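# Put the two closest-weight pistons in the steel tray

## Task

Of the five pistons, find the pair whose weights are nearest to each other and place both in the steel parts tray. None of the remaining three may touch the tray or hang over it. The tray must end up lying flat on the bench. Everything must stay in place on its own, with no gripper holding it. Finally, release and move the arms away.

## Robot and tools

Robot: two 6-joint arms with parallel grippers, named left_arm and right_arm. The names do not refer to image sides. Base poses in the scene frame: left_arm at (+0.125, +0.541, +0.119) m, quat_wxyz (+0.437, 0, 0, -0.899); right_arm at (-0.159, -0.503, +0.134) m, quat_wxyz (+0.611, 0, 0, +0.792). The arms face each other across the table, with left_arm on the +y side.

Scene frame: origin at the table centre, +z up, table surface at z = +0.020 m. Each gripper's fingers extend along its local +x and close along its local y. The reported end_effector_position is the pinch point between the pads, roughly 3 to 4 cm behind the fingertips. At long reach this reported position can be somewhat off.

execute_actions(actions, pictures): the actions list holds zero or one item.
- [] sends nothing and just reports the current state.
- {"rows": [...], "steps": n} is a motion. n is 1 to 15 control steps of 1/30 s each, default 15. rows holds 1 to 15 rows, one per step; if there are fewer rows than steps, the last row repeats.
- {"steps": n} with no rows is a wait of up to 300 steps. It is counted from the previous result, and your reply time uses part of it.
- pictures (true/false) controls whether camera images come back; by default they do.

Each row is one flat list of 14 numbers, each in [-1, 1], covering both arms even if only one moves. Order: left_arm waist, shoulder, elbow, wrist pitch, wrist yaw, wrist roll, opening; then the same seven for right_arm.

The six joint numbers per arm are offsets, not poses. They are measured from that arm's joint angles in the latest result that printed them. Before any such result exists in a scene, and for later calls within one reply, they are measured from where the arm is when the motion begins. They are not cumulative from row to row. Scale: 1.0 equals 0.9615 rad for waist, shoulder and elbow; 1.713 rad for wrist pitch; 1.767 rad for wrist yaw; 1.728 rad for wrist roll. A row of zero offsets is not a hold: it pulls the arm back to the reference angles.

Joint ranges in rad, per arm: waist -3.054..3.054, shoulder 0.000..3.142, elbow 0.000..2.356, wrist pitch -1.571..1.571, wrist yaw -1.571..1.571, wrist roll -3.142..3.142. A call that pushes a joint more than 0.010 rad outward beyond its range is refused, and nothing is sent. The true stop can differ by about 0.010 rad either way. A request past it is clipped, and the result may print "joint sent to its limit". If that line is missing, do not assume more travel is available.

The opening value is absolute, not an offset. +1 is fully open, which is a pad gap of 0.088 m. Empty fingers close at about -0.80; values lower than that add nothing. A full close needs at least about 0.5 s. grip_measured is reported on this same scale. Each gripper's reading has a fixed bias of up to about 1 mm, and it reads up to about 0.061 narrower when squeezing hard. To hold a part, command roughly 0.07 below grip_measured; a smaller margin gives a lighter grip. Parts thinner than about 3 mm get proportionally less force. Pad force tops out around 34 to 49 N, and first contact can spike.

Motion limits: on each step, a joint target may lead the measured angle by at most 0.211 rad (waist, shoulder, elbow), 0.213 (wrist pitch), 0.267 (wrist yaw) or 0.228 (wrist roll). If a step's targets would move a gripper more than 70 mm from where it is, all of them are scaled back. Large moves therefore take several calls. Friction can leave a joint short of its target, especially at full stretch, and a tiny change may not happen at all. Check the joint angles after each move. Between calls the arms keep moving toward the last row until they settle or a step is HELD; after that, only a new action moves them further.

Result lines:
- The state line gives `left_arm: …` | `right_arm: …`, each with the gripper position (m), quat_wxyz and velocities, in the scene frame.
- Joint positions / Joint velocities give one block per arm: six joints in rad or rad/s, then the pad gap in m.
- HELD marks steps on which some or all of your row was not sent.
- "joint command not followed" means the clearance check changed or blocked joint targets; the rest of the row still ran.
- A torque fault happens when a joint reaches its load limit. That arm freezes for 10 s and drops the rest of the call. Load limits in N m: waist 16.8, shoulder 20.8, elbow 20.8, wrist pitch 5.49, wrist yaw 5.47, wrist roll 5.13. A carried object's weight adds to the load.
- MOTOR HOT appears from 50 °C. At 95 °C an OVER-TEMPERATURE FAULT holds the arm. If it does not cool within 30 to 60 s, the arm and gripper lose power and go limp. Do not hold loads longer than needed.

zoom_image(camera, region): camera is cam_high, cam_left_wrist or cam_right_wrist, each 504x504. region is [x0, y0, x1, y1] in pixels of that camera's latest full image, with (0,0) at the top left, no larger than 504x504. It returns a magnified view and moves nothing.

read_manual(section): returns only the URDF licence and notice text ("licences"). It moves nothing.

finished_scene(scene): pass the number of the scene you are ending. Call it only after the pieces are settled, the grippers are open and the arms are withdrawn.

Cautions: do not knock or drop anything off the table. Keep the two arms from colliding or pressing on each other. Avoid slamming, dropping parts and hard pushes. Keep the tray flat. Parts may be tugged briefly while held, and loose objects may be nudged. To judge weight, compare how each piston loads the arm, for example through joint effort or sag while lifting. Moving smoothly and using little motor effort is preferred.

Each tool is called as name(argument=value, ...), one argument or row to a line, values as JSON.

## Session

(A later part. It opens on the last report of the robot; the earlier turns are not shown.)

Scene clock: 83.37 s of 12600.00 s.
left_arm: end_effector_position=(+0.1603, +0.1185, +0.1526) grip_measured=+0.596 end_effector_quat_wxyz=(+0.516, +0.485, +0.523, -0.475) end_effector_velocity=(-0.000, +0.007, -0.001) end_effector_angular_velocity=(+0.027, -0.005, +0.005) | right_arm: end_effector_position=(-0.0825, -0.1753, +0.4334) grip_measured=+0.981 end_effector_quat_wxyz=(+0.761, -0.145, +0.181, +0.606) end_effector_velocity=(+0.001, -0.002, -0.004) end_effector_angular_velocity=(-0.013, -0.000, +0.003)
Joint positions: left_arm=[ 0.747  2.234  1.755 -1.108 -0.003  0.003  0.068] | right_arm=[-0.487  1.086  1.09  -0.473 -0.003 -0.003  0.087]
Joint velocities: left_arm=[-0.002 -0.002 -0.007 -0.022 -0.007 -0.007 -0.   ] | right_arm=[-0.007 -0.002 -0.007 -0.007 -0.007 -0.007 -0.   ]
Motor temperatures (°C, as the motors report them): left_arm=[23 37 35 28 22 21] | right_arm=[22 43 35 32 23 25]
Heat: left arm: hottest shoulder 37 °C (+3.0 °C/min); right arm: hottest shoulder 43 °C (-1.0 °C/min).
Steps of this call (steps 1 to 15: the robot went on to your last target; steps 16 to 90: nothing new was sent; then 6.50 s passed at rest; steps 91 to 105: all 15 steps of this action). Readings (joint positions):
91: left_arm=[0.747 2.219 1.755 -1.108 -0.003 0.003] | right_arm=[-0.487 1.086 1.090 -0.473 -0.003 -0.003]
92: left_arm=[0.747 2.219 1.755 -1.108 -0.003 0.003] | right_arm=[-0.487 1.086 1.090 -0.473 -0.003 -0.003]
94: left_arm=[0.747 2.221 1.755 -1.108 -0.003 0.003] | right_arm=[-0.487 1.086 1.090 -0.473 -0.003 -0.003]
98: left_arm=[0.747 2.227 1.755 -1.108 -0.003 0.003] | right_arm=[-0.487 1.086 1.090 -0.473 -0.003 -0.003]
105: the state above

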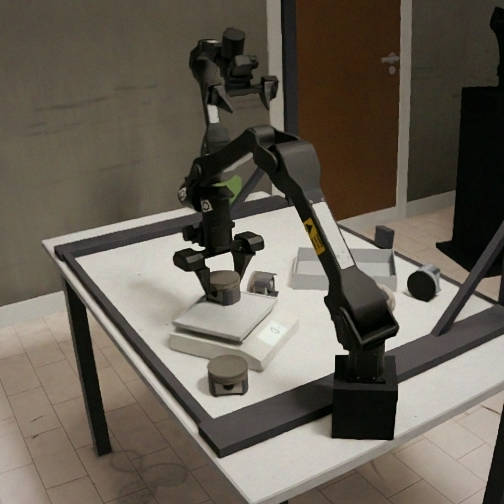

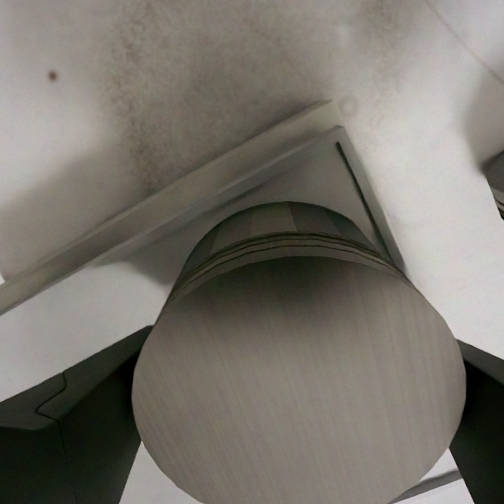

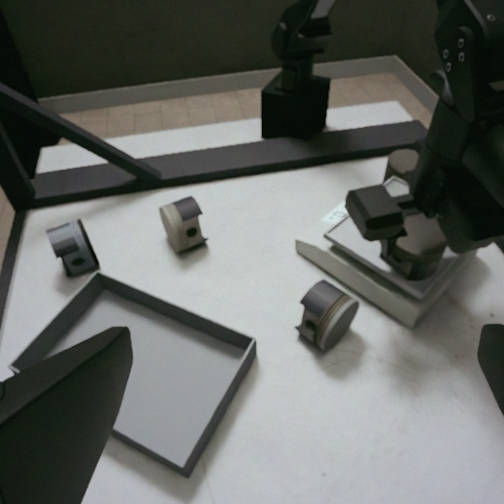

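execute_actions(
  actions=[
    {"rows":[[0,0.012,0,0,0,0,0.52,0,0,0,0,0,0,1],[0,0.015,0,0,0,0,0.52,0,0,0,0,0,0,1],[0,0.018,0,0.004,0,0,0.52,0,0,0,0,0,0,1],[0,0.021,0,0.008,0,0,0.52,0,0,0,0,0,0,1],[0,0.024,0,0.008,0,0,0.52,0,0,0,0,0,0,1],[0,0.027,0,0.008,0,0,0.52,0,0,0,0,0,0,1],[0,0.03,0,0.008,0,0,0.52,0,0,0,0,0,0,1]]},
  ],
)

zoom_image(
  camera="cam_high",
  region=[160,230,320,400],
)

Scene clock: 91.23 s of 12600.00 s.
left_arm: end_effector_position=(+0.1604, +0.1170, +0.1504) grip_measured=+0.596 end_effector_quat_wxyz=(+0.517, +0.484, +0.522, -0.476) end_effector_velocity=(-0.003, +0.005, -0.002) end_effector_angular_velocity=(+0.026, +0.009, +0.020) | right_arm: end_effector_position=(-0.0825, -0.1753, +0.4334) grip_measured=+0.981 end_effector_quat_wxyz=(+0.761, -0.145, +0.181, +0.606) end_effector_velocity=(-0.001, -0.001, -0.002) end_effector_angular_velocity=(-0.008, -0.001, +0.007)
Joint positions: left_arm=[ 0.747  2.239  1.755 -1.1   -0.003  0.003  0.068] | right_arm=[-0.487  1.086  1.09  -0.473 -0.003 -0.003  0.087]
Joint velocities: left_arm=[-0.002  0.002 -0.002 -0.022  0.007 -0.022 -0.   ] | right_arm=[-0.002 -0.002 -0.002 -0.007 -0.007 -0.007 -0.   ]
Motor temperatures (°C, as the motors report them): left_arm=[23 37 35 28 22 21] | right_arm=[22 43 35 32 23 25]
Heat: left arm: hottest shoulder 37 °C (+3.0 °C/min); right arm: hottest shoulder 43 °C (-1.0 °C/min).
Steps of this call (steps 1 to 15: the robot went on to your last target; steps 16 to 90: nothing new was sent; then 4.37 s passed at rest; steps 91 to 105: all 15 steps of this action). Readings (joint positions):
91: left_arm=[0.747 2.234 1.755 -1.108 -0.003 0.003] | right_arm=[-0.487 1.086 1.090 -0.473 -0.003 -0.003]
92: left_arm=[0.747 2.234 1.755 -1.108 -0.003 0.003] | right_arm=[-0.487 1.086 1.090 -0.473 -0.003 -0.003]
94: left_arm=[0.747 2.234 1.755 -1.107 -0.003 0.003] | right_arm=[-0.487 1.086 1.090 -0.473 -0.003 -0.003]
98: left_arm=[0.747 2.239 1.755 -1.100 -0.003 0.003] | right_arm=[-0.487 1.086 1.090 -0.473 -0.003 -0.003]
105: the state above

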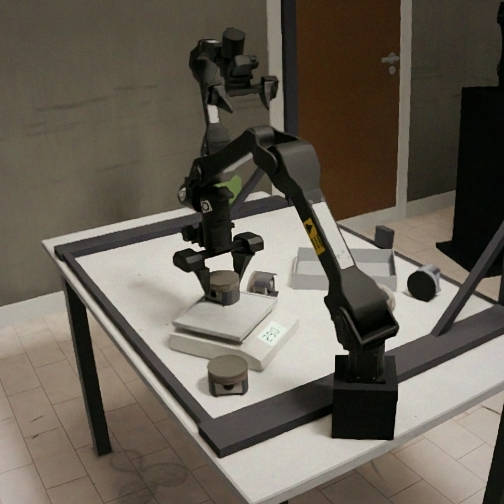

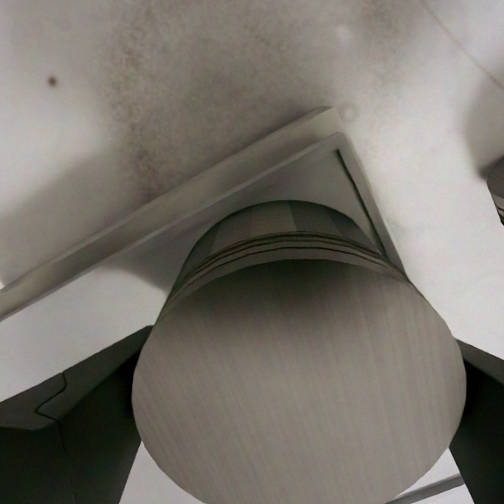

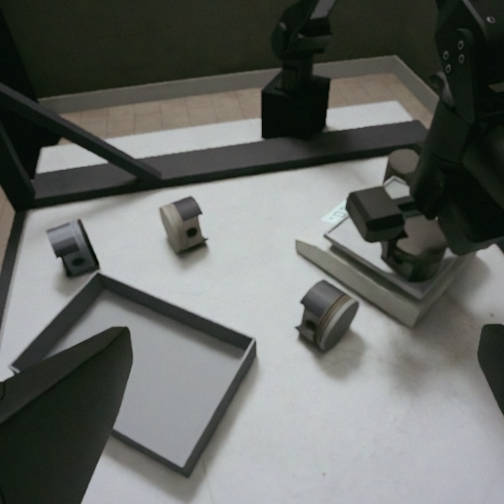

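Region (160, 230, 320, 400) of cam_high's 504x504 image, scaled by 2.965, with more detail than that image has; it fills the left 474 columns of this view, and the rest is white.

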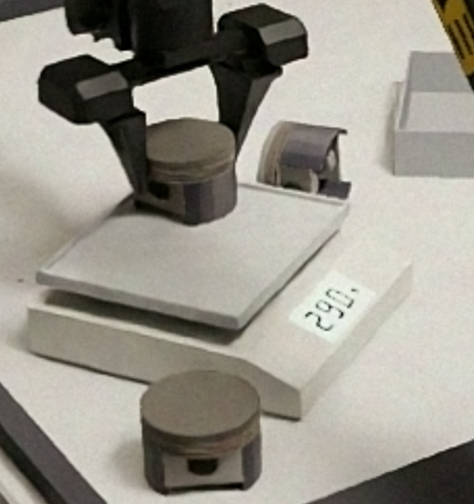

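execute_actions(
  actions=[
    {"rows":[[0,-0.005,0,0,0,0,0.58,0,0,0,0,0,0,1],[0,-0.005,0,0,0,0,0.61,0,0,0,0,0,0,1],[0,-0.005,0,0,0,0,0.64,0,0,0,0,0,0,1],[0,-0.005,0,0,0,0,0.67,0,0,0,0,0,0,1],[0,-0.005,0,0,0,0,0.7,0,0,0,0,0,0,1],[0,-0.005,0,0,0,0,0.8,0,0,0,0,0,0,1],[0,-0.005,0,0,0,0,1,0,0,0,0,0,0,1],[0,-0.005,0,0,0,0,1,0,0,0,0,0,0,1],[0,-0.03,0,0,0,0,1,0,0,0,0,0,0,1],[0,-0.06,0,0,0,0,1,0,0,0,0,0,0,1],[0,-0.09,0,-0.015,0,0,1,0,0,0,0,0,0,1],[0,-0.12,0,-0.03,0,0,1,0,0,0,0,0,0,1],[0,-0.15,0,-0.045,0,0,1,0,0,0,0,0,0,1],[0,-0.165,0,-0.06,0,0,1,0,0,0,0,0,0,1]]},
  ],
  pictures=false,
)

execute_actions(
  actions=[
    {"steps":8},
  ],
  pictures=false,
)

execute_actions(
  actions=[
    {"rows":[[0,-0.05,-0.04,0,0,0,1,0,0,0,0,0,0,1],[0,-0.1,-0.09,0,0,0,1,0,0,0,0,0,0,1],[0.02,-0.15,-0.15,0,0,0,1,0,0,0,0,0,0,1],[0.05,-0.2,-0.21,0.01,0,0,1,0,0,0,0,0,0,1],[0.09,-0.25,-0.27,0.015,0,0,1,0,0,0,0,0,0,1],[0.14,-0.3,-0.33,0.02,0,0,1,0,0,0,0,0,0,1],[0.19,-0.35,-0.39,0.025,0,0,1,0,0,0,0,0,0,1],[0.24,-0.4,-0.45,0.03,0,0,1,0,0,0,0,0,0,1],[0.29,-0.45,-0.51,0.04,0,0,1,0,0,0,0,0,0,1],[0.34,-0.5,-0.57,0.05,0,0,1,0,0,0,0,0,0,1],[0.39,-0.54,-0.63,0.06,0,0,1,0,0,0,0,0,0,1],[0.43,-0.57,-0.69,0.07,0,0,1,0,0,0,0,0,0,1],[0.46,-0.6,-0.75,0.078,0,0,1,0,0,0,0,0,0,1],[0.48,-0.6,-0.794,0.083,0,0,1,0,0,0,0,0,0,1]]},
  ],
  pictures=false,
)

execute_actions(
  actions=[
    {"steps":20},
  ],
)

zoom_image(
  camera="cam_high",
  region=[160,230,320,400],
)

Scene clock: 105.53 s of 12600.00 s.
left_arm: end_effector_position=(+0.1595, +0.1277, +0.1889) grip_measured=+0.976 end_effector_quat_wxyz=(+0.523, +0.478, +0.516, -0.482) end_effector_velocity=(-0.002, +0.054, +0.298) end_effector_angular_velocity=(-0.396, -0.040, +0.010) | right_arm: end_effector_position=(-0.0825, -0.1753, +0.4334) grip_measured=+0.981 end_effector_quat_wxyz=(+0.761, -0.145, +0.181, +0.606) end_effector_velocity=(-0.005, +0.001, -0.001) end_effector_angular_velocity=(+0.005, +0.009, +0.034)
Joint positions: left_arm=[ 0.747  2.143  1.755 -1.172 -0.003  0.003  0.087] | right_arm=[-0.487  1.086  1.09  -0.473 -0.003 -0.003  0.087]
Joint velocities: left_arm=[ 0.002 -0.759 -0.002 -0.359 -0.007 -0.007  0.006] | right_arm=[-0.002 -0.002 -0.007  0.007 -0.037 -0.007 -0.   ]
Motor temperatures (°C, as the motors report them): left_arm=[23 36 35 28 22 21] | right_arm=[22 43 36 33 23 25]
Heat: left arm: hottest shoulder 36 °C (+2.0 °C/min); right arm: hottest shoulder 43 °C (-1.0 °C/min).
Steps of this call (steps 1 to 15: the robot went on to your last target; steps 16 to 90: nothing new was sent; then 10.80 s passed at rest; steps 91 to 105: all 15 steps of this action). Readings (joint positions):
91: left_arm=[0.747 2.239 1.755 -1.100 -0.003 0.003] | right_arm=[-0.487 1.086 1.090 -0.473 -0.003 -0.003]
92: left_arm=[0.747 2.239 1.755 -1.100 -0.003 0.003] | right_arm=[-0.487 1.086 1.090 -0.473 -0.003 -0.003]
94: left_arm=[0.747 2.239 1.755 -1.100 -0.003 0.003] | right_arm=[-0.487 1.086 1.090 -0.473 -0.003 -0.003]
98: left_arm=[0.747 2.239 1.755 -1.100 -0.003 0.003] | right_arm=[-0.487 1.086 1.090 -0.473 -0.003 -0.003]
105: the state above

Scene clock: 105.80 s of 12600.00 s.
left_arm: end_effector_position=(+0.1592, +0.1312, +0.2167) grip_measured=+0.984 end_effector_quat_wxyz=(+0.534, +0.467, +0.504, -0.492) end_effector_velocity=(-0.005, +0.014, -0.007) end_effector_angular_velocity=(+0.070, +0.014, +0.014) | right_arm: end_effector_position=(-0.0825, -0.1753, +0.4334) grip_measured=+0.981 end_effector_quat_wxyz=(+0.761, -0.145, +0.181, +0.606) end_effector_velocity=(-0.002, +0.002, +0.002) end_effector_angular_velocity=(+0.005, -0.011, +0.027)
Joint positions: left_arm=[ 0.747  2.075  1.759 -1.2   -0.003  0.003  0.087] | right_arm=[-0.487  1.086  1.09  -0.473 -0.003 -0.003  0.087]
Joint velocities: left_arm=[-0.007  0.007 -0.012 -0.051  0.007 -0.022  0.   ] | right_arm=[-0.002  0.002  0.002  0.007 -0.022 -0.022 -0.   ]
Motor temperatures (°C, as the motors report them): left_arm=[23 36 35 28 22 21] | right_arm=[22 43 36 33 23 25]
Heat: left arm: hottest shoulder 36 °C (+2.0 °C/min); right arm: hottest shoulder 43 °C (-1.0 °C/min).
Steps of this call (steps 1 to 8: the robot went on to your last target). Readings (joint positions):
1: left_arm=[0.747 2.120 1.755 -1.181 -0.003 0.003] | right_arm=[-0.487 1.086 1.090 -0.473 -0.003 -0.003]
2: left_arm=[0.747 2.100 1.756 -1.186 -0.003 0.003] | right_arm=[-0.487 1.086 1.090 -0.473 -0.003 -0.003]
4: left_arm=[0.747 2.077 1.759 -1.193 -0.003 0.003] | right_arm=[-0.487 1.086 1.090 -0.473 -0.003 -0.003]
8: the state above

Scene clock: 106.30 s of 12600.00 s.
left_arm: end_effector_position=(+0.2573, +0.3102, +0.2185) grip_measured=+0.985 end_effector_quat_wxyz=(+0.627, +0.351, +0.594, -0.363) end_effector_velocity=(-0.003, +0.351, -0.193) end_effector_angular_velocity=(+0.605, +0.334, +0.645) | right_arm: end_effector_position=(-0.0825, -0.1753, +0.4334) grip_measured=+0.981 end_effector_quat_wxyz=(+0.761, -0.145, +0.181, +0.606) end_effector_velocity=(-0.000, -0.001, -0.002) end_effector_angular_velocity=(-0.009, -0.008, -0.001)
Joint positions: left_arm=[ 1.18   1.525  1.087 -1.084 -0.008  0.003  0.087] | right_arm=[-0.487  1.086  1.09  -0.473 -0.003 -0.003  0.087]
Joint velocities: left_arm=[ 0.637 -0.452 -1.179  0.037 -0.007 -0.007 -0.   ] | right_arm=[ 0.002 -0.002 -0.002 -0.007  0.007 -0.007 -0.   ]
Motor temperatures (°C, as the motors report them): left_arm=[23 36 35 28 22 21] | right_arm=[22 43 36 33 23 25]
Heat: left arm: hottest shoulder 36 °C (+2.0 °C/min); right arm: hottest shoulder 43 °C (-1.0 °C/min).
Steps of this call (steps 1 to 15: all 15 steps of this action). Readings (joint positions):
1: left_arm=[0.747 2.073 1.753 -1.199 -0.003 0.003] | right_arm=[-0.487 1.086 1.090 -0.473 -0.003 -0.003]
2: left_arm=[0.747 2.059 1.736 -1.194 -0.003 0.003] | right_arm=[-0.487 1.086 1.090 -0.473 -0.003 -0.003]
4: left_arm=[0.752 1.999 1.664 -1.193 -0.002 0.003] | right_arm=[-0.487 1.086 1.090 -0.473 -0.003 -0.003]
8: left_arm=[0.857 1.811 1.461 -1.165 0.002 0.003] | right_arm=[-0.487 1.086 1.090 -0.473 -0.003 -0.003]
15: the state above

Scene clock: 106.97 s of 12600.00 s.
left_arm: end_effector_position=(+0.2540, +0.3275, +0.2027) grip_measured=+0.985 end_effector_quat_wxyz=(+0.619, +0.349, +0.610, -0.350) end_effector_velocity=(-0.001, +0.002, -0.000) end_effector_angular_velocity=(+0.010, -0.003, -0.010) | right_arm: end_effector_position=(-0.0825, -0.1753, +0.4334) grip_measured=+0.981 end_effector_quat_wxyz=(+0.761, -0.145, +0.181, +0.606) end_effector_velocity=(+0.002, -0.001, +0.003) end_effector_angular_velocity=(+0.010, -0.012, -0.006)
Joint positions: left_arm=[ 1.205  1.507  1.007 -1.06  -0.006  0.003  0.087] | right_arm=[-0.487  1.086  1.09  -0.473 -0.003 -0.003  0.087]
Joint velocities: left_arm=[-0.002 -0.002 -0.002 -0.007 -0.007  0.007  0.   ] | right_arm=[-0.002 -0.007 -0.002  0.007  0.007 -0.007 -0.   ]
Motor temperatures (°C, as the motors report them): left_arm=[23 36 35 28 22 21] | right_arm=[22 43 36 33 23 25]
Heat: left arm: hottest shoulder 36 °C (+2.0 °C/min); right arm: hottest shoulder 43 °C (-1.0 °C/min).
Steps of this call (steps 1 to 20: the robot went on to your last target). Readings (joint positions):
1: left_arm=[1.195 1.517 1.055 -1.081 -0.008 0.003] | right_arm=[-0.487 1.086 1.090 -0.473 -0.003 -0.003]
2: left_arm=[1.202 1.516 1.034 -1.074 -0.008 0.003] | right_arm=[-0.487 1.086 1.090 -0.473 -0.003 -0.003]
4: left_arm=[1.204 1.516 1.014 -1.066 -0.006 0.003] | right_arm=[-0.487 1.086 1.090 -0.473 -0.003 -0.003]
8: left_arm=[1.204 1.509 1.009 -1.060 -0.006 0.003] | right_arm=[-0.487 1.086 1.090 -0.473 -0.003 -0.003]
20: the state above

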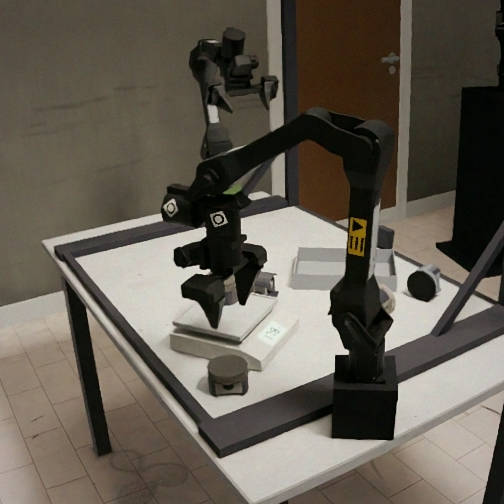

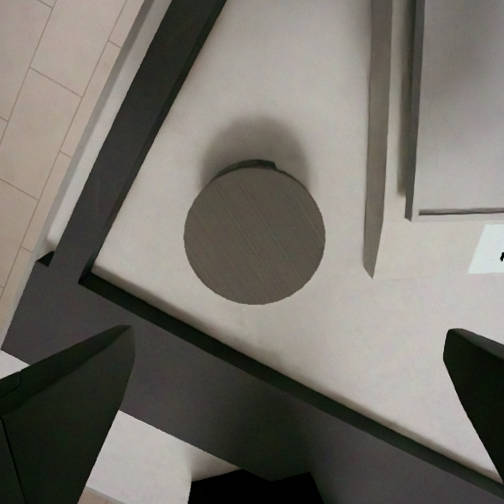

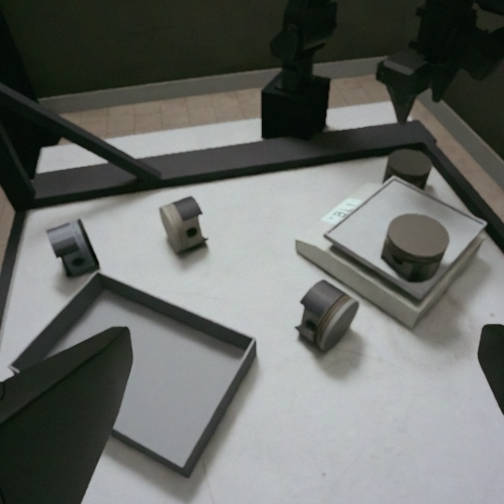

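Region (160, 230, 320, 400) of cam_high's 504x504 image, scaled by 2.965, with more detail than that image has; it fills the left 474 columns of this view, and the rest is white.

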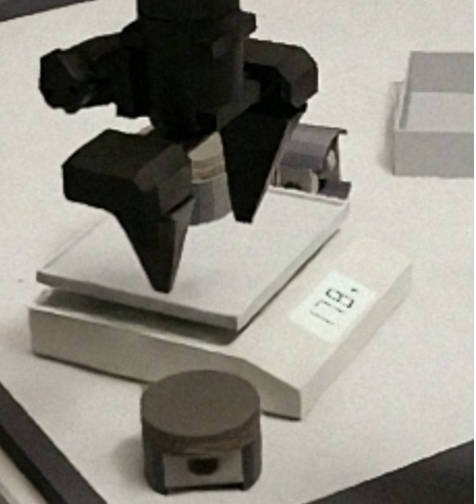

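execute_actions(
  actions=[
    {"rows":[[0.02,0.018,-0.021,0,0,0.03,1,0,0,0,0,0,0,1],[0.04,0.036,-0.042,0.01,0,0.06,1,0,0,0,0,0,0,1],[0.04,0.054,-0.063,0.03,0,0.09,1,0,0,0,0,0,0,1],[0.04,0.072,-0.084,0.05,0,0.12,1,0,0,0,0,0,0,1],[0.04,0.09,-0.105,0.07,0,0.15,1,0,0,0,0,0,0,1],[0.04,0.108,-0.126,0.09,0,0.18,1,0,0,0,0,0,0,1],[0.04,0.126,-0.147,0.11,0,0.21,1,0,0,0,0,0,0,1],[0.04,0.144,-0.168,0.13,0,0.24,1,0,0,0,0,0,0,1],[0.04,0.162,-0.189,0.15,0,0.26,1,0,0,0,0,0,0,1],[0.04,0.18,-0.21,0.17,0,0.26,1,0,0,0,0,0,0,1],[0.04,0.18,-0.21,0.19,0,0.26,1,0,0,0,0,0,0,1],[0.04,0.18,-0.21,0.205,0,0.26,1,0,0,0,0,0,0,1]]},
  ],
  pictures=false,
)

execute_actions(
  actions=[
    {"steps":12},
  ],
)

zoom_image(
  camera="cam_right_wrist",
  region=[280,100,500,300],
)

Scene clock: 116.47 s of 12600.00 s.
left_arm: end_effector_position=(+0.2610, +0.3324, +0.1215) grip_measured=+0.985 end_effector_quat_wxyz=(+0.528, +0.469, +0.537, -0.463) end_effector_velocity=(+0.028, -0.046, -0.002) end_effector_angular_velocity=(-0.216, -0.129, -0.112) | right_arm: end_effector_position=(-0.0825, -0.1753, +0.4334) grip_measured=+0.981 end_effector_quat_wxyz=(+0.761, -0.145, +0.181, +0.606) end_effector_velocity=(-0.001, -0.001, -0.002) end_effector_angular_velocity=(-0.005, +0.011, +0.001)
Joint positions: left_arm=[ 1.239  1.669  0.815 -0.731 -0.005  0.441  0.087] | right_arm=[-0.487  1.086  1.09  -0.473 -0.003 -0.003  0.087]
Joint velocities: left_arm=[-0.002 -0.002 -0.007  0.256  0.007  0.11  -0.   ] | right_arm=[-0.002 -0.002 -0.002 -0.007 -0.007  0.007 -0.   ]
Motor temperatures (°C, as the motors report them): left_arm=[23 35 35 28 22 21] | right_arm=[22 43 36 33 23 25]
Heat: left arm: hottest shoulder 35 °C (+1.0 °C/min); right arm: hottest shoulder 43 °C (-1.0 °C/min).
Steps of this call (steps 1 to 15: the robot went on to your last target; steps 16 to 90: nothing new was sent; then 6.00 s passed at rest; steps 91 to 105: all 15 steps of this action). Readings (joint positions):
91: left_arm=[1.206 1.507 1.006 -1.059 -0.005 0.013] | right_arm=[-0.487 1.086 1.090 -0.473 -0.003 -0.003]
92: left_arm=[1.212 1.510 1.001 -1.056 -0.005 0.039] | right_arm=[-0.487 1.086 1.090 -0.473 -0.003 -0.003]
94: left_arm=[1.229 1.524 0.977 -1.023 -0.005 0.115] | right_arm=[-0.487 1.086 1.090 -0.473 -0.003 -0.003]
98: left_arm=[1.239 1.595 0.901 -0.910 -0.005 0.303] | right_arm=[-0.487 1.086 1.090 -0.473 -0.003 -0.003]
105: the state above

Scene clock: 116.87 s of 12600.00 s.
left_arm: end_effector_position=(+0.2633, +0.3289, +0.1213) grip_measured=+0.985 end_effector_quat_wxyz=(+0.532, +0.469, +0.528, -0.467) end_effector_velocity=(-0.001, +0.002, +0.000) end_effector_angular_velocity=(+0.010, -0.002, +0.005) | right_arm: end_effector_position=(-0.0825, -0.1753, +0.4334) grip_measured=+0.981 end_effector_quat_wxyz=(+0.761, -0.145, +0.181, +0.606) end_effector_velocity=(-0.001, -0.001, -0.002) end_effector_angular_velocity=(-0.011, -0.014, +0.014)
Joint positions: left_arm=[ 1.239  1.669  0.814 -0.711 -0.005  0.45   0.087] | right_arm=[-0.487  1.086  1.09  -0.473 -0.003 -0.003  0.087]
Joint velocities: left_arm=[-0.002 -0.002 -0.002 -0.007 -0.007 -0.007 -0.   ] | right_arm=[-0.002 -0.002 -0.002 -0.007 -0.007 -0.022  0.   ]
Motor temperatures (°C, as the motors report them): left_arm=[23 35 35 28 22 21] | right_arm=[22 43 36 33 23 25]
Heat: left arm: hottest shoulder 35 °C (+1.0 °C/min); right arm: hottest shoulder 43 °C (-1.0 °C/min).
Steps of this call (steps 1 to 12: the robot went on to your last target). Readings (joint positions):
1: left_arm=[1.239 1.669 0.815 -0.724 -0.005 0.444] | right_arm=[-0.487 1.086 1.090 -0.473 -0.003 -0.003]
2: left_arm=[1.239 1.669 0.815 -0.718 -0.005 0.446] | right_arm=[-0.487 1.086 1.090 -0.473 -0.003 -0.003]
4: left_arm=[1.239 1.669 0.815 -0.715 -0.005 0.448] | right_arm=[-0.487 1.086 1.090 -0.473 -0.003 -0.003]
8: left_arm=[1.239 1.669 0.814 -0.711 -0.005 0.449] | right_arm=[-0.487 1.086 1.090 -0.473 -0.003 -0.003]
12: the state above

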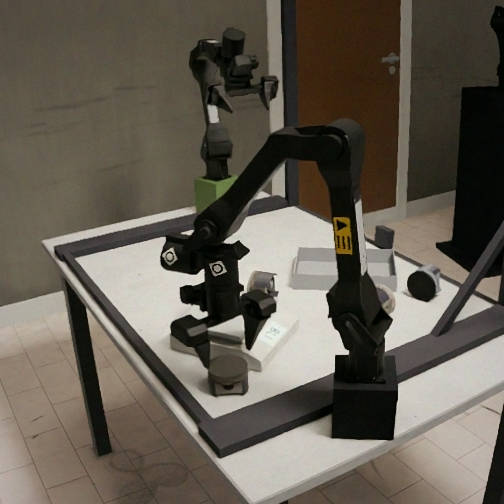

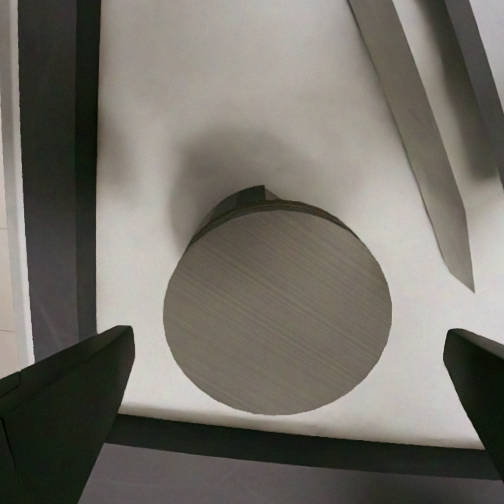

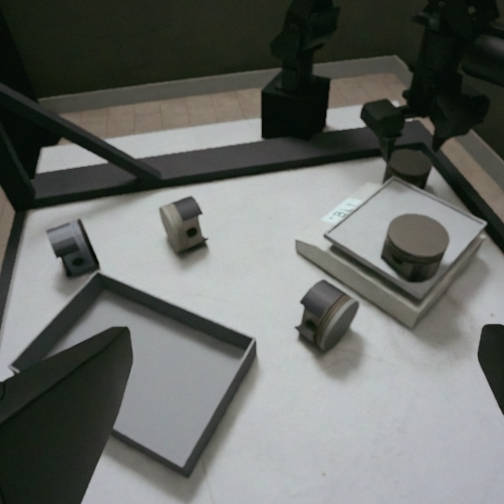

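Region (280, 100, 500, 300) of cam_right_wrist's 504x504 image, scaled by 2.291, with more detail than that image has; it fills the top 458 rows of this view, and the rest is white.

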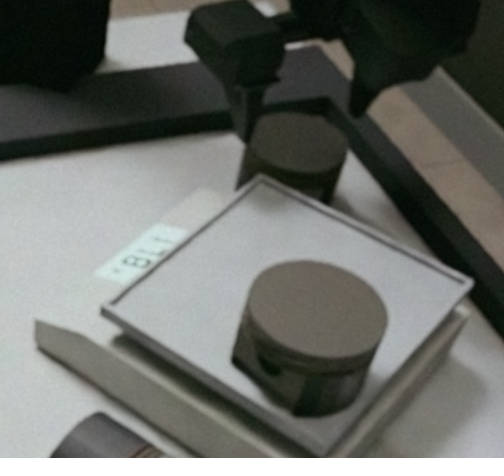

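execute_actions(
  actions=[
    {"rows":[[0.018,0.015,-0.009,0,0,0,1,0,0,0,0,0,0,1],[0.018,0.03,-0.018,0,0,0,1,0,0,0,0,0,0,1],[0.018,0.045,-0.027,0.012,0,0,1,0,0,0,0,0,0,1],[0.018,0.06,-0.036,0.024,0,0,1,0,0,0,0,0,0,1],[0.018,0.075,-0.045,0.036,0,0,1,0,0,0,0,0,0,1],[0.018,0.09,-0.054,0.048,0,0,1,0,0,0,0,0,0,1],[0.018,0.105,-0.063,0.06,0,0,1,0,0,0,0,0,0,1],[0.018,0.12,-0.072,0.072,0,0,1,0,0,0,0,0,0,1],[0.018,0.135,-0.08,0.084,0,0,1,0,0,0,0,0,0,1],[0.018,0.135,-0.08,0.096,0,0,1,0,0,0,0,0,0,1],[0.018,0.135,-0.08,0.108,0,0,1,0,0,0,0,0,0,1]]},
  ],
  pictures=false,
)

execute_actions(
  actions=[
    {"steps":6},
  ],
  pictures=false,
)

execute_actions(
  actions=[
    {"rows":[[0,0,0,0,0,0,0.9,0,0,0,0,0,0,1],[0,0,0,0,0,0,0.82,0,0,0,0,0,0,1],[0,0,0,0,0,0,0.75,0,0,0,0,0,0,1],[0,0,0,0,0,0,0.7,0,0,0,0,0,0,1],[0,0,0,0,0,0,0.66,0,0,0,0,0,0,1],[0,0,0,0,0,0,0.62,0,0,0,0,0,0,1],[0,0,0,0,0,0,0.58,0,0,0,0,0,0,1],[0,0,0,0,0,0,0.55,0,0,0,0,0,0,1],[0,0,0,0,0,0,0.52,0,0,0,0,0,0,1]]},
  ],
)

Scene clock: 127.93 s of 12600.00 s.
left_arm: end_effector_position=(+0.2648, +0.3328, +0.0808) grip_measured=+0.985 end_effector_quat_wxyz=(+0.532, +0.467, +0.535, -0.462) end_effector_velocity=(+0.017, -0.024, -0.000) end_effector_angular_velocity=(-0.112, -0.083, +0.005) | right_arm: end_effector_position=(-0.0825, -0.1753, +0.4334) grip_measured=+0.981 end_effector_quat_wxyz=(+0.761, -0.145, +0.181, +0.606) end_effector_velocity=(-0.003, -0.000, +0.003) end_effector_angular_velocity=(+0.013, +0.001, +0.020)
Joint positions: left_arm=[ 1.253  1.787  0.745 -0.536 -0.005  0.45   0.087] | right_arm=[-0.487  1.086  1.09  -0.473 -0.003 -0.003  0.087]
Joint velocities: left_arm=[-0.002 -0.002 -0.002  0.139 -0.007 -0.007  0.   ] | right_arm=[-0.002 -0.007 -0.002  0.007 -0.022 -0.007 -0.   ]
Motor temperatures (°C, as the motors report them): left_arm=[23 34 34 28 22 21] | right_arm=[22 43 36 33 23 25]
Heat: left arm: hottest shoulder 34 °C (-2.0 °C/min); right arm: hottest shoulder 43 °C (+0.0 °C/min).
Steps of this call (steps 1 to 30: the robot went on to your last target; steps 31 to 100: nothing new was sent; then 7.23 s passed at rest; steps 101 to 115: all 15 steps of this action). Readings (joint positions):
101: left_arm=[1.240 1.670 0.814 -0.711 -0.005 0.450] | right_arm=[-0.487 1.086 1.090 -0.473 -0.003 -0.003]
102: left_arm=[1.244 1.672 0.814 -0.711 -0.005 0.450] | right_arm=[-0.487 1.086 1.090 -0.473 -0.003 -0.003]
104: left_arm=[1.250 1.685 0.806 -0.696 -0.005 0.450] | right_arm=[-0.487 1.086 1.090 -0.473 -0.003 -0.003]
108: left_arm=[1.253 1.740 0.774 -0.632 -0.005 0.450] | right_arm=[-0.487 1.086 1.090 -0.473 -0.003 -0.003]
115: the state above

Scene clock: 128.13 s of 12600.00 s.
left_arm: end_effector_position=(+0.2658, +0.3314, +0.0808) grip_measured=+0.985 end_effector_quat_wxyz=(+0.534, +0.466, +0.532, -0.463) end_effector_velocity=(+0.001, -0.001, +0.000) end_effector_angular_velocity=(-0.002, -0.010, +0.020) | right_arm: end_effector_position=(-0.0825, -0.1753, +0.4334) grip_measured=+0.981 end_effector_quat_wxyz=(+0.761, -0.145, +0.181, +0.606) end_effector_velocity=(-0.004, -0.001, -0.004) end_effector_angular_velocity=(-0.011, +0.006, +0.025)
Joint positions: left_arm=[ 1.253  1.787  0.745 -0.529 -0.005  0.45   0.087] | right_arm=[-0.487  1.086  1.09  -0.473 -0.003 -0.003  0.087]
Joint velocities: left_arm=[-0.002 -0.002 -0.002  0.007 -0.007 -0.022  0.   ] | right_arm=[ 0.002 -0.002 -0.007 -0.007 -0.022 -0.007 -0.   ]
Motor temperatures (°C, as the motors report them): left_arm=[23 34 34 28 22 21] | right_arm=[22 43 36 33 23 25]
Heat: left arm: hottest shoulder 34 °C (-2.0 °C/min); right arm: hottest shoulder 43 °C (+0.0 °C/min).
Steps of this call (steps 1 to 6: the robot went on to your last target). Readings (joint positions):
1: left_arm=[1.253 1.787 0.745 -0.533 -0.005 0.450] | right_arm=[-0.487 1.086 1.090 -0.473 -0.003 -0.003]
2: left_arm=[1.253 1.787 0.745 -0.531 -0.005 0.450] | right_arm=[-0.487 1.086 1.090 -0.473 -0.003 -0.003]
4: left_arm=[1.253 1.787 0.745 -0.531 -0.005 0.450] | right_arm=[-0.487 1.086 1.090 -0.473 -0.003 -0.003]
6: the state above

Scene clock: 128.63 s of 12600.00 s.
left_arm: end_effector_position=(+0.2657, +0.3316, +0.0808) grip_measured=+0.608 end_effector_quat_wxyz=(+0.534, +0.466, +0.533, -0.463) end_effector_velocity=(-0.005, +0.003, +0.000) end_effector_angular_velocity=(+0.014, +0.018, -0.015) | right_arm: end_effector_position=(-0.0825, -0.1753, +0.4334) grip_measured=+0.981 end_effector_quat_wxyz=(+0.761, -0.145, +0.181, +0.606) end_effector_velocity=(-0.000, +0.000, +0.001) end_effector_angular_velocity=(+0.003, -0.018, +0.014)
Joint positions: left_arm=[ 1.253  1.787  0.745 -0.529 -0.005  0.45   0.069] | right_arm=[-0.487  1.086  1.09  -0.473 -0.003 -0.003  0.087]
Joint velocities: left_arm=[-0.007 -0.002 -0.002 -0.022  0.007  0.007 -0.   ] | right_arm=[-0.002 -0.002 -0.002  0.007 -0.007 -0.022 -0.   ]
Motor temperatures (°C, as the motors report them): left_arm=[23 34 34 28 22 21] | right_arm=[22 43 36 33 23 25]
Heat: left arm: hottest shoulder 34 °C (-2.0 °C/min); right arm: hottest shoulder 43 °C (+0.0 °C/min).
Steps of this call (steps 1 to 15: all 15 steps of this action). Readings (joint positions):
1: left_arm=[1.253 1.787 0.745 -0.529 -0.005 0.450] | right_arm=[-0.487 1.086 1.090 -0.473 -0.003 -0.003]
2: left_arm=[1.253 1.787 0.745 -0.529 -0.005 0.450] | right_arm=[-0.487 1.086 1.090 -0.473 -0.003 -0.003]
4: left_arm=[1.253 1.787 0.745 -0.529 -0.005 0.450] | right_arm=[-0.487 1.086 1.090 -0.473 -0.003 -0.003]
8: left_arm=[1.253 1.787 0.745 -0.529 -0.005 0.450] | right_arm=[-0.487 1.086 1.090 -0.473 -0.003 -0.003]
15: the state above

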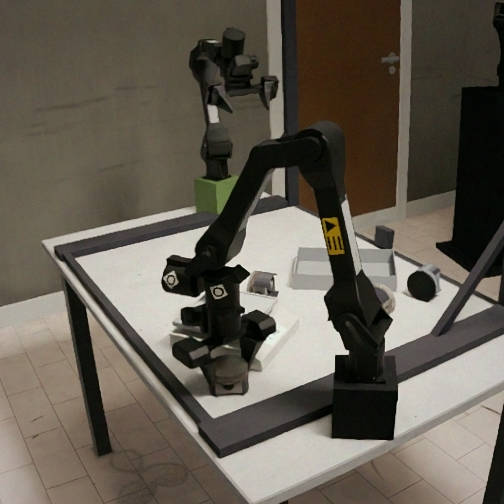

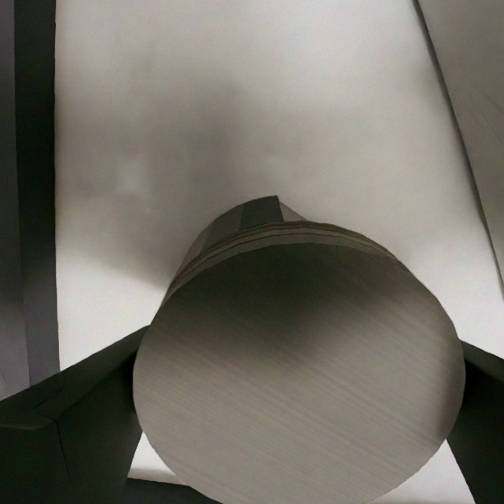

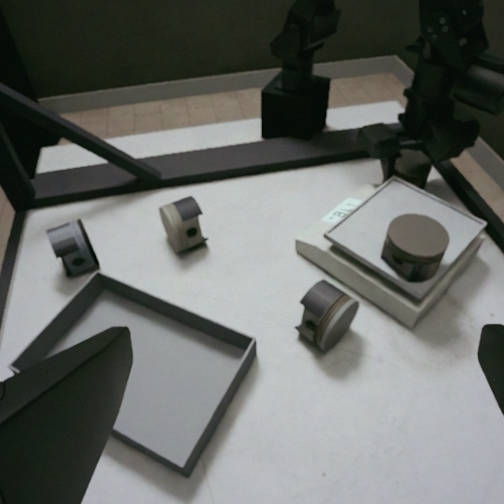

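execute_actions(
  actions=[
    {"rows":[[0,-0.02,0.03,0,0,0,0.52,0,0,0,0,0,0,1],[0,-0.04,0.06,0,0,0,0.52,0,0,0,0,0,0,1],[0,-0.06,0.1,-0.025,0,0,0.52,0,0,0,0,0,0,1],[0,-0.08,0.14,-0.05,0,0,0.52,0,0,0,0,0,0,1],[0,-0.09,0.18,-0.08,0,0,0.52,0,0,0,0,0,0,1],[0,-0.09,0.22,-0.11,0,0,0.52,0,0,0,0,0,0,1],[0,-0.09,0.26,-0.14,0,0,0.52,0,0,0,0,0,0,1],[0,-0.09,0.3,-0.165,0,0,0.52,0,0,0,0,0,0,1],[0,-0.09,0.34,-0.19,0,0,0.52,0,0,0,0,0,0,1],[0,-0.09,0.38,-0.215,0,0,0.52,0,0,0,0,0,0,1],[0,-0.09,0.42,-0.24,0,0,0.52,0,0,0,0,0,0,1],[0,-0.09,0.45,-0.265,0,0,0.52,0,0,0,0,0,0,1],[0,-0.09,0.475,-0.29,0,0,0.52,0,0,0,0,0,0,1],[0,-0.09,0.475,-0.316,0,0,0.52,0,0,0,0,0,0,1]]},
  ],
  pictures=false,
)

execute_actions(
  actions=[
    {"steps":8},
  ],
  pictures=false,
)

execute_actions(
  actions=[
    {"rows":[[-0.01,0.02,0.03,0,0,0.04,0.52,0,0,0,0,0,0,1],[-0.03,0.045,0.06,0,0,0.08,0.52,0,0,0,0,0,0,1],[-0.05,0.07,0.09,-0.005,0,0.12,0.52,0,0,0,0,0,0,1],[-0.08,0.095,0.12,-0.01,0,0.16,0.52,0,0,0,0,0,0,1],[-0.11,0.12,0.15,-0.01,0,0.2,0.52,0,0,0,0,0,0,1],[-0.14,0.145,0.18,-0.015,0,0.24,0.52,0,0,0,0,0,0,1],[-0.17,0.17,0.21,-0.015,0,0.28,0.52,0,0,0,0,0,0,1],[-0.2,0.195,0.24,-0.02,0,0.32,0.52,0,0,0,0,0,0,1],[-0.23,0.22,0.27,-0.02,0,0.36,0.52,0,0,0,0,0,0,1],[-0.255,0.245,0.3,-0.025,0,0.4,0.52,0,0,0,0,0,0,1],[-0.275,0.27,0.33,-0.028,0,0.44,0.52,0,0,0,0,0,0,1],[-0.29,0.295,0.36,-0.028,0,0.48,0.52,0,0,0,0,0,0,1],[-0.3,0.32,0.39,-0.028,0,0.5,0.52,0,0,0,0,0,0,1],[-0.31,0.34,0.405,-0.028,0,0.5,0.52,0,0,0,0,0,0,1],[-0.315,0.34,0.405,-0.028,0,0.5,0.52,0,0,0,0,0,0,1]]},
  ],
  pictures=false,
)

execute_actions(
  actions=[
    {"steps":15},
  ],
)

zoom_image(
  camera="cam_high",
  region=[140,230,310,400],
)

Scene clock: 145.47 s of 12600.00 s.
left_arm: end_effector_position=(+0.2946, +0.2883, +0.1908) grip_measured=+0.608 end_effector_quat_wxyz=(+0.544, +0.463, +0.523, -0.465) end_effector_velocity=(-0.036, +0.055, +0.120) end_effector_angular_velocity=(+0.307, +0.196, -0.010) | right_arm: end_effector_position=(-0.0825, -0.1753, +0.4334) grip_measured=+0.981 end_effector_quat_wxyz=(+0.761, -0.145, +0.181, +0.606) end_effector_velocity=(-0.002, +0.000, -0.003) end_effector_angular_velocity=(-0.014, -0.007, +0.027)
Joint positions: left_arm=[ 1.253  1.711  1.17  -1.    -0.005  0.45   0.069] | right_arm=[-0.487  1.086  1.09  -0.473 -0.003 -0.003  0.087]
Joint velocities: left_arm=[-0.002 -0.09   0.403 -0.857 -0.007  0.007 -0.   ] | right_arm=[-0.002  0.002 -0.002 -0.007 -0.022 -0.022 -0.   ]
Motor temperatures (°C, as the motors report them): left_arm=[23 33 34 28 22 21] | right_arm=[22 42 36 33 23 25]
Heat: left arm: hottest elbow 34 °C (-3.0 °C/min); right arm: hottest shoulder 42 °C (-1.0 °C/min).
Steps of this call (steps 1 to 15: the robot went on to your last target; steps 16 to 90: nothing new was sent; then 13.33 s passed at rest; steps 91 to 105: all 15 steps of this action). Readings (joint positions):
91: left_arm=[1.253 1.785 0.748 -0.530 -0.005 0.450] | right_arm=[-0.487 1.086 1.090 -0.473 -0.003 -0.003]
92: left_arm=[1.253 1.783 0.755 -0.532 -0.005 0.450] | right_arm=[-0.487 1.086 1.090 -0.473 -0.003 -0.003]
94: left_arm=[1.253 1.772 0.791 -0.567 -0.005 0.450] | right_arm=[-0.487 1.086 1.090 -0.473 -0.003 -0.003]
98: left_arm=[1.253 1.727 0.939 -0.711 -0.005 0.450] | right_arm=[-0.487 1.086 1.090 -0.473 -0.003 -0.003]
105: the state above

Scene clock: 145.73 s of 12600.00 s.
left_arm: end_effector_position=(+0.2897, +0.2957, +0.1962) grip_measured=+0.608 end_effector_quat_wxyz=(+0.529, +0.467, +0.538, -0.461) end_effector_velocity=(+0.002, -0.006, +0.007) end_effector_angular_velocity=(-0.022, -0.006, +0.020) | right_arm: end_effector_position=(-0.0825, -0.1753, +0.4334) grip_measured=+0.981 end_effector_quat_wxyz=(+0.761, -0.145, +0.181, +0.606) end_effector_velocity=(+0.001, +0.000, +0.003) end_effector_angular_velocity=(+0.008, -0.019, +0.009)
Joint positions: left_arm=[ 1.253  1.707  1.188 -1.066 -0.005  0.45   0.069] | right_arm=[-0.487  1.086  1.09  -0.473 -0.003 -0.003  0.087]
Joint velocities: left_arm=[-0.002 -0.002  0.027 -0.007  0.007 -0.022 -0.   ] | right_arm=[-0.007 -0.002  0.002  0.007 -0.007 -0.022 -0.   ]
Motor temperatures (°C, as the motors report them): left_arm=[23 33 34 28 22 21] | right_arm=[22 42 36 33 23 25]
Heat: left arm: hottest elbow 34 °C (-3.0 °C/min); right arm: hottest shoulder 42 °C (-1.0 °C/min).
Steps of this call (steps 1 to 8: the robot went on to your last target). Readings (joint positions):
1: left_arm=[1.253 1.708 1.179 -1.025 -0.005 0.450] | right_arm=[-0.487 1.086 1.090 -0.473 -0.003 -0.003]
2: left_arm=[1.253 1.707 1.184 -1.040 -0.005 0.450] | right_arm=[-0.487 1.086 1.090 -0.473 -0.003 -0.003]
4: left_arm=[1.253 1.707 1.187 -1.055 -0.005 0.450] | right_arm=[-0.487 1.086 1.090 -0.473 -0.003 -0.003]
8: the state above

Scene clock: 146.23 s of 12600.00 s.
left_arm: end_effector_position=(+0.2373, +0.1822, +0.1913) grip_measured=+0.608 end_effector_quat_wxyz=(+0.217, +0.675, +0.211, -0.672) end_effector_velocity=(-0.092, -0.167, -0.042) end_effector_angular_velocity=(-0.052, -0.030, -1.050) | right_arm: end_effector_position=(-0.0825, -0.1753, +0.4334) grip_measured=+0.981 end_effector_quat_wxyz=(+0.761, -0.145, +0.181, +0.606) end_effector_velocity=(-0.001, -0.004, -0.003) end_effector_angular_velocity=(-0.017, +0.001, +0.007)
Joint positions: left_arm=[ 0.966  1.99   1.534 -1.106 -0.004  1.257  0.069] | right_arm=[-0.487  1.086  1.09  -0.473 -0.003 -0.003  0.087]
Joint velocities: left_arm=[-0.369  0.481  0.52   0.022 -0.007  0.681 -0.   ] | right_arm=[-0.002 -0.007 -0.002 -0.022 -0.007 -0.007 -0.   ]
Motor temperatures (°C, as the motors report them): left_arm=[23 33 34 28 22 21] | right_arm=[22 42 36 33 23 25]
Heat: left arm: hottest elbow 34 °C (-3.0 °C/min); right arm: hottest shoulder 42 °C (-1.0 °C/min).
Steps of this call (steps 1 to 15: all 15 steps of this action). Readings (joint positions):
1: left_arm=[1.253 1.708 1.191 -1.066 -0.005 0.465] | right_arm=[-0.487 1.086 1.090 -0.473 -0.003 -0.003]
2: left_arm=[1.250 1.714 1.199 -1.070 -0.006 0.499] | right_arm=[-0.487 1.086 1.090 -0.473 -0.003 -0.003]
4: left_arm=[1.232 1.741 1.236 -1.074 -0.008 0.600] | right_arm=[-0.487 1.086 1.090 -0.473 -0.003 -0.003]
8: left_arm=[1.135 1.830 1.346 -1.084 -0.009 0.853] | right_arm=[-0.487 1.086 1.090 -0.473 -0.003 -0.003]
15: the state above

Scene clock: 146.73 s of 12600.00 s.
left_arm: end_effector_position=(+0.2322, +0.1742, +0.1878) grip_measured=+0.608 end_effector_quat_wxyz=(+0.190, +0.683, +0.188, -0.680) end_effector_velocity=(-0.001, +0.005, +0.004) end_effector_angular_velocity=(+0.014, -0.004, +0.005) | right_arm: end_effector_position=(-0.0825, -0.1753, +0.4334) grip_measured=+0.981 end_effector_quat_wxyz=(+0.761, -0.145, +0.181, +0.606) end_effector_velocity=(-0.001, -0.001, -0.002) end_effector_angular_velocity=(-0.008, -0.001, +0.007)
Joint positions: left_arm=[ 0.948  2.021  1.565 -1.111 -0.004  1.312  0.069] | right_arm=[-0.487  1.086  1.09  -0.473 -0.003 -0.003  0.087]
Joint velocities: left_arm=[-0.002 -0.012 -0.002 -0.022 -0.007 -0.007 -0.   ] | right_arm=[-0.002 -0.002 -0.002 -0.007 -0.007 -0.007 -0.   ]
Motor temperatures (°C, as the motors report them): left_arm=[23 33 34 28 22 21] | right_arm=[22 42 36 33 23 25]
Heat: left arm: hottest elbow 34 °C (-3.0 °C/min); right arm: hottest shoulder 42 °C (-1.0 °C/min).
Steps of this call (steps 1 to 15: the robot went on to your last target). Readings (joint positions):
1: left_arm=[0.956 2.002 1.547 -1.106 -0.004 1.275] | right_arm=[-0.487 1.086 1.090 -0.473 -0.003 -0.003]
2: left_arm=[0.950 2.010 1.553 -1.107 -0.004 1.287] | right_arm=[-0.487 1.086 1.090 -0.473 -0.003 -0.003]
4: left_arm=[0.947 2.018 1.558 -1.111 -0.004 1.300] | right_arm=[-0.487 1.086 1.090 -0.473 -0.003 -0.003]
8: left_arm=[0.948 2.021 1.562 -1.111 -0.004 1.309] | right_arm=[-0.487 1.086 1.090 -0.473 -0.003 -0.003]
15: the state above

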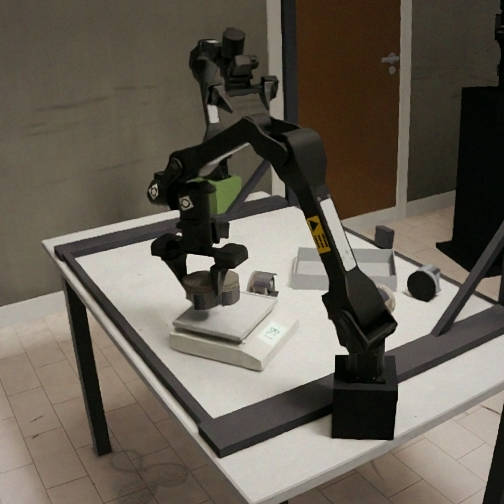

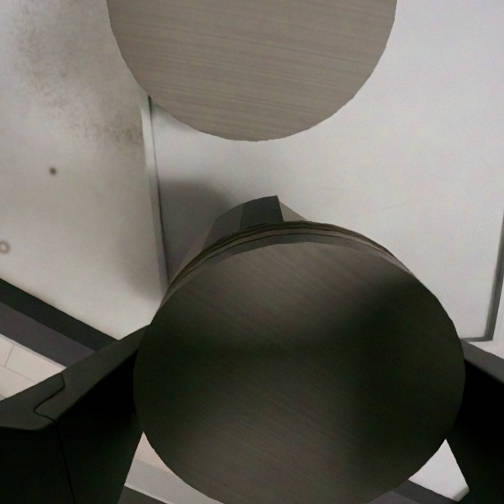

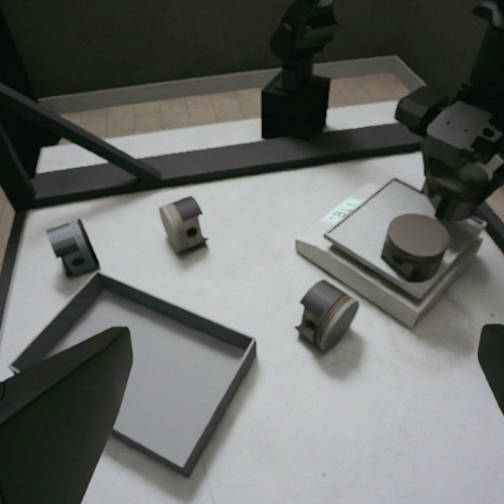

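Region (140, 230, 310, 400) of cam_high's 504x504 image, scaled by 2.965, with more detail than that image has.

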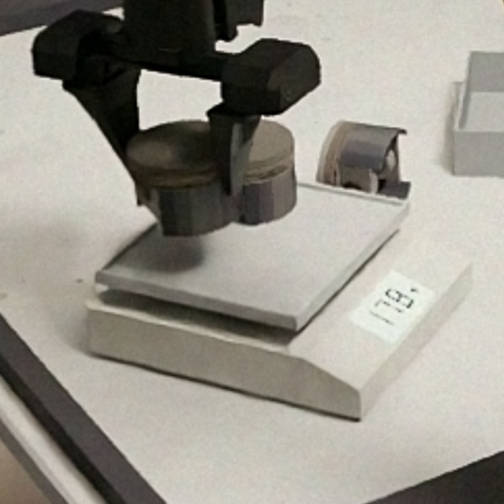

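execute_actions(
  actions=[
    {"rows":[[-0.025,0.01,0,0,0,0,0.52,0,0,0,0,0,0,1],[-0.025,0.02,0,0,0,0,0.52,0,0,0,0,0,0,1],[-0.025,0.03,-0.005,0.005,0,0,0.52,0,0,0,0,0,0,1],[-0.025,0.04,-0.01,0.012,0,0,0.52,0,0,0,0,0,0,1],[-0.025,0.05,-0.015,0.019,0,0,0.52,0,0,0,0,0,0,1],[-0.025,0.06,-0.02,0.026,0,0,0.52,0,0,0,0,0,0,1],[-0.025,0.068,-0.025,0.033,0,0,0.52,0,0,0,0,0,0,1],[-0.025,0.075,-0.03,0.04,0,0,0.52,0,0,0,0,0,0,1],[-0.025,0.08,-0.03,0.047,0,0,0.52,0,0,0,0,0,0,1],[-0.025,0.08,-0.03,0.054,0,0,0.52,0,0,0,0,0,0,1]]},
  ],
  pictures=false,
)

execute_actions(
  actions=[
    {"rows":[[0,0.012,0,0,0,0,0.52,0,0,0,0,0,0,1],[0,0.015,0,0,0,0,0.52,0,0,0,0,0,0,1],[0,0.018,0,0,0,0,0.52,0,0,0,0,0,0,1],[0,0.021,0,0,0,0,0.52,0,0,0,0,0,0,1],[0,0.024,0,0,0,0,0.52,0,0,0,0,0,0,1],[0,0.027,0,0,0,0,0.52,0,0,0,0,0,0,1],[0,0.03,0,0,0,0,0.52,0,0,0,0,0,0,1],[0,0.033,0,0,0,0,0.52,0,0,0,0,0,0,1],[0,0.036,0,0,0,0,0.52,0,0,0,0,0,0,1]]},
  ],
)

zoom_image(
  camera="cam_high",
  region=[140,230,310,400],
)

Scene clock: 156.50 s of 12600.00 s.
left_arm: end_effector_position=(+0.2262, +0.1635, +0.1570) grip_measured=+0.608 end_effector_quat_wxyz=(+0.181, +0.685, +0.182, -0.682) end_effector_velocity=(+0.001, -0.012, +0.001) end_effector_angular_velocity=(-0.056, -0.007, +0.005) | right_arm: end_effector_position=(-0.0825, -0.1753, +0.4334) grip_measured=+0.981 end_effector_quat_wxyz=(+0.761, -0.145, +0.181, +0.606) end_effector_velocity=(-0.001, -0.001, -0.002) end_effector_angular_velocity=(-0.005, +0.011, +0.001)
Joint positions: left_arm=[ 0.925  2.089  1.541 -1.025 -0.005  1.312  0.069] | right_arm=[-0.487  1.086  1.09  -0.473 -0.003 -0.003  0.087]
Joint velocities: left_arm=[-0.002 -0.002  0.002  0.051  0.007 -0.007 -0.   ] | right_arm=[-0.002 -0.002 -0.002 -0.007 -0.007  0.007 -0.   ]
Motor temperatures (°C, as the motors report them): left_arm=[23 34 35 28 22 21] | right_arm=[22 42 37 33 23 25]
Heat: left arm: hottest elbow 35 °C (-2.0 °C/min); right arm: hottest shoulder 42 °C (-1.0 °C/min).
Steps of this call (steps 1 to 15: the robot went on to your last target; steps 16 to 90: nothing new was sent; then 6.27 s passed at rest; steps 91 to 105: all 15 steps of this action). Readings (joint positions):
91: left_arm=[0.946 2.021 1.565 -1.111 -0.004 1.312] | right_arm=[-0.487 1.086 1.090 -0.473 -0.003 -0.003]
92: left_arm=[0.943 2.021 1.565 -1.111 -0.005 1.312] | right_arm=[-0.487 1.086 1.090 -0.473 -0.003 -0.003]
94: left_arm=[0.935 2.028 1.565 -1.108 -0.005 1.312] | right_arm=[-0.487 1.086 1.090 -0.473 -0.003 -0.003]
98: left_arm=[0.925 2.058 1.557 -1.067 -0.005 1.312] | right_arm=[-0.487 1.086 1.090 -0.473 -0.003 -0.003]
105: the state above

Scene clock: 157.00 s of 12600.00 s.
left_arm: end_effector_position=(+0.2260, +0.1642, +0.1511) grip_measured=+0.608 end_effector_quat_wxyz=(+0.176, +0.685, +0.187, -0.682) end_effector_velocity=(-0.003, +0.002, -0.001) end_effector_angular_velocity=(+0.010, +0.010, +0.005) | right_arm: end_effector_position=(-0.0825, -0.1753, +0.4334) grip_measured=+0.981 end_effector_quat_wxyz=(+0.761, -0.145, +0.181, +0.606) end_effector_velocity=(-0.001, -0.001, -0.002) end_effector_angular_velocity=(-0.008, -0.001, +0.007)
Joint positions: left_arm=[ 0.925  2.105  1.541 -1.023 -0.005  1.312  0.069] | right_arm=[-0.487  1.086  1.09  -0.473 -0.003 -0.003  0.087]
Joint velocities: left_arm=[-0.002  0.002 -0.002 -0.007  0.007 -0.007 -0.   ] | right_arm=[-0.002 -0.002 -0.002 -0.007 -0.007 -0.007  0.   ]
Motor temperatures (°C, as the motors report them): left_arm=[23 34 35 28 22 21] | right_arm=[22 42 37 33 23 25]
Heat: left arm: hottest elbow 35 °C (-2.0 °C/min); right arm: hottest shoulder 42 °C (-1.0 °C/min).
Steps of this call (steps 1 to 15: all 15 steps of this action). Readings (joint positions):
1: left_arm=[0.925 2.089 1.541 -1.024 -0.005 1.312] | right_arm=[-0.487 1.086 1.090 -0.473 -0.003 -0.003]
2: left_arm=[0.925 2.089 1.541 -1.023 -0.005 1.312] | right_arm=[-0.487 1.086 1.090 -0.473 -0.003 -0.003]
4: left_arm=[0.925 2.090 1.541 -1.023 -0.005 1.312] | right_arm=[-0.487 1.086 1.090 -0.473 -0.003 -0.003]
8: left_arm=[0.925 2.100 1.541 -1.023 -0.005 1.312] | right_arm=[-0.487 1.086 1.090 -0.473 -0.003 -0.003]
15: the state above

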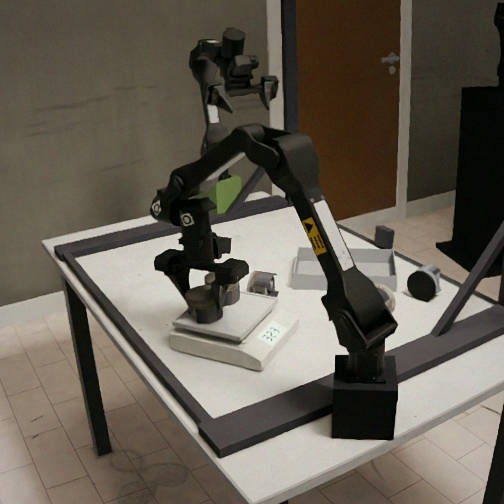

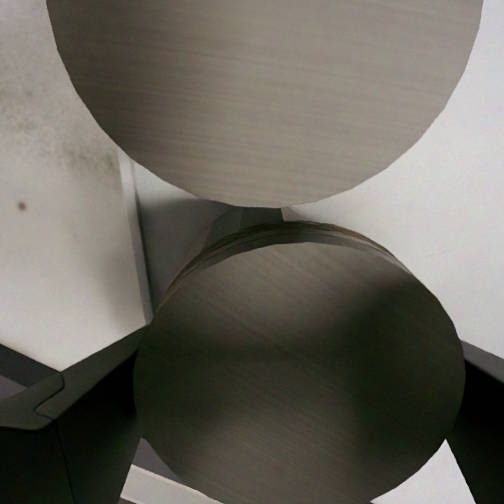

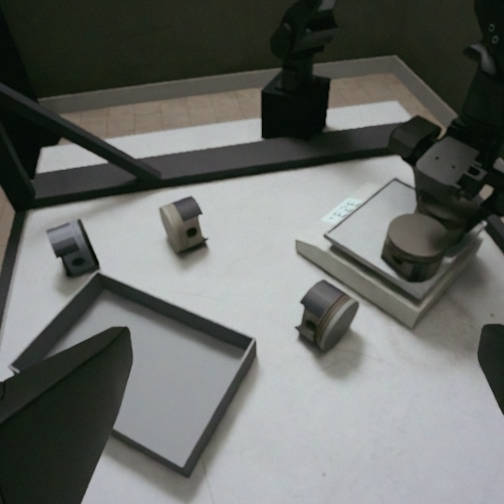

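Region (140, 230, 310, 400) of cam_high's 504x504 image, scaled by 2.965, with more detail than that image has.

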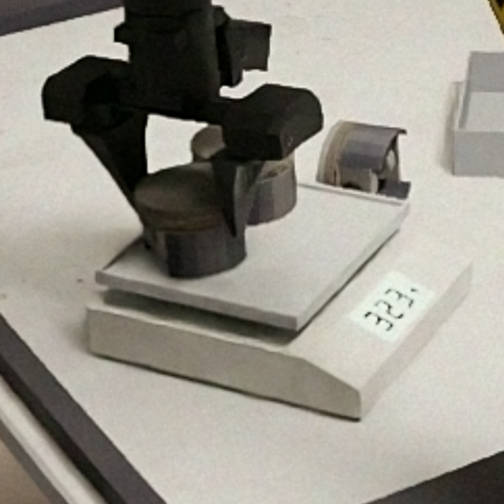

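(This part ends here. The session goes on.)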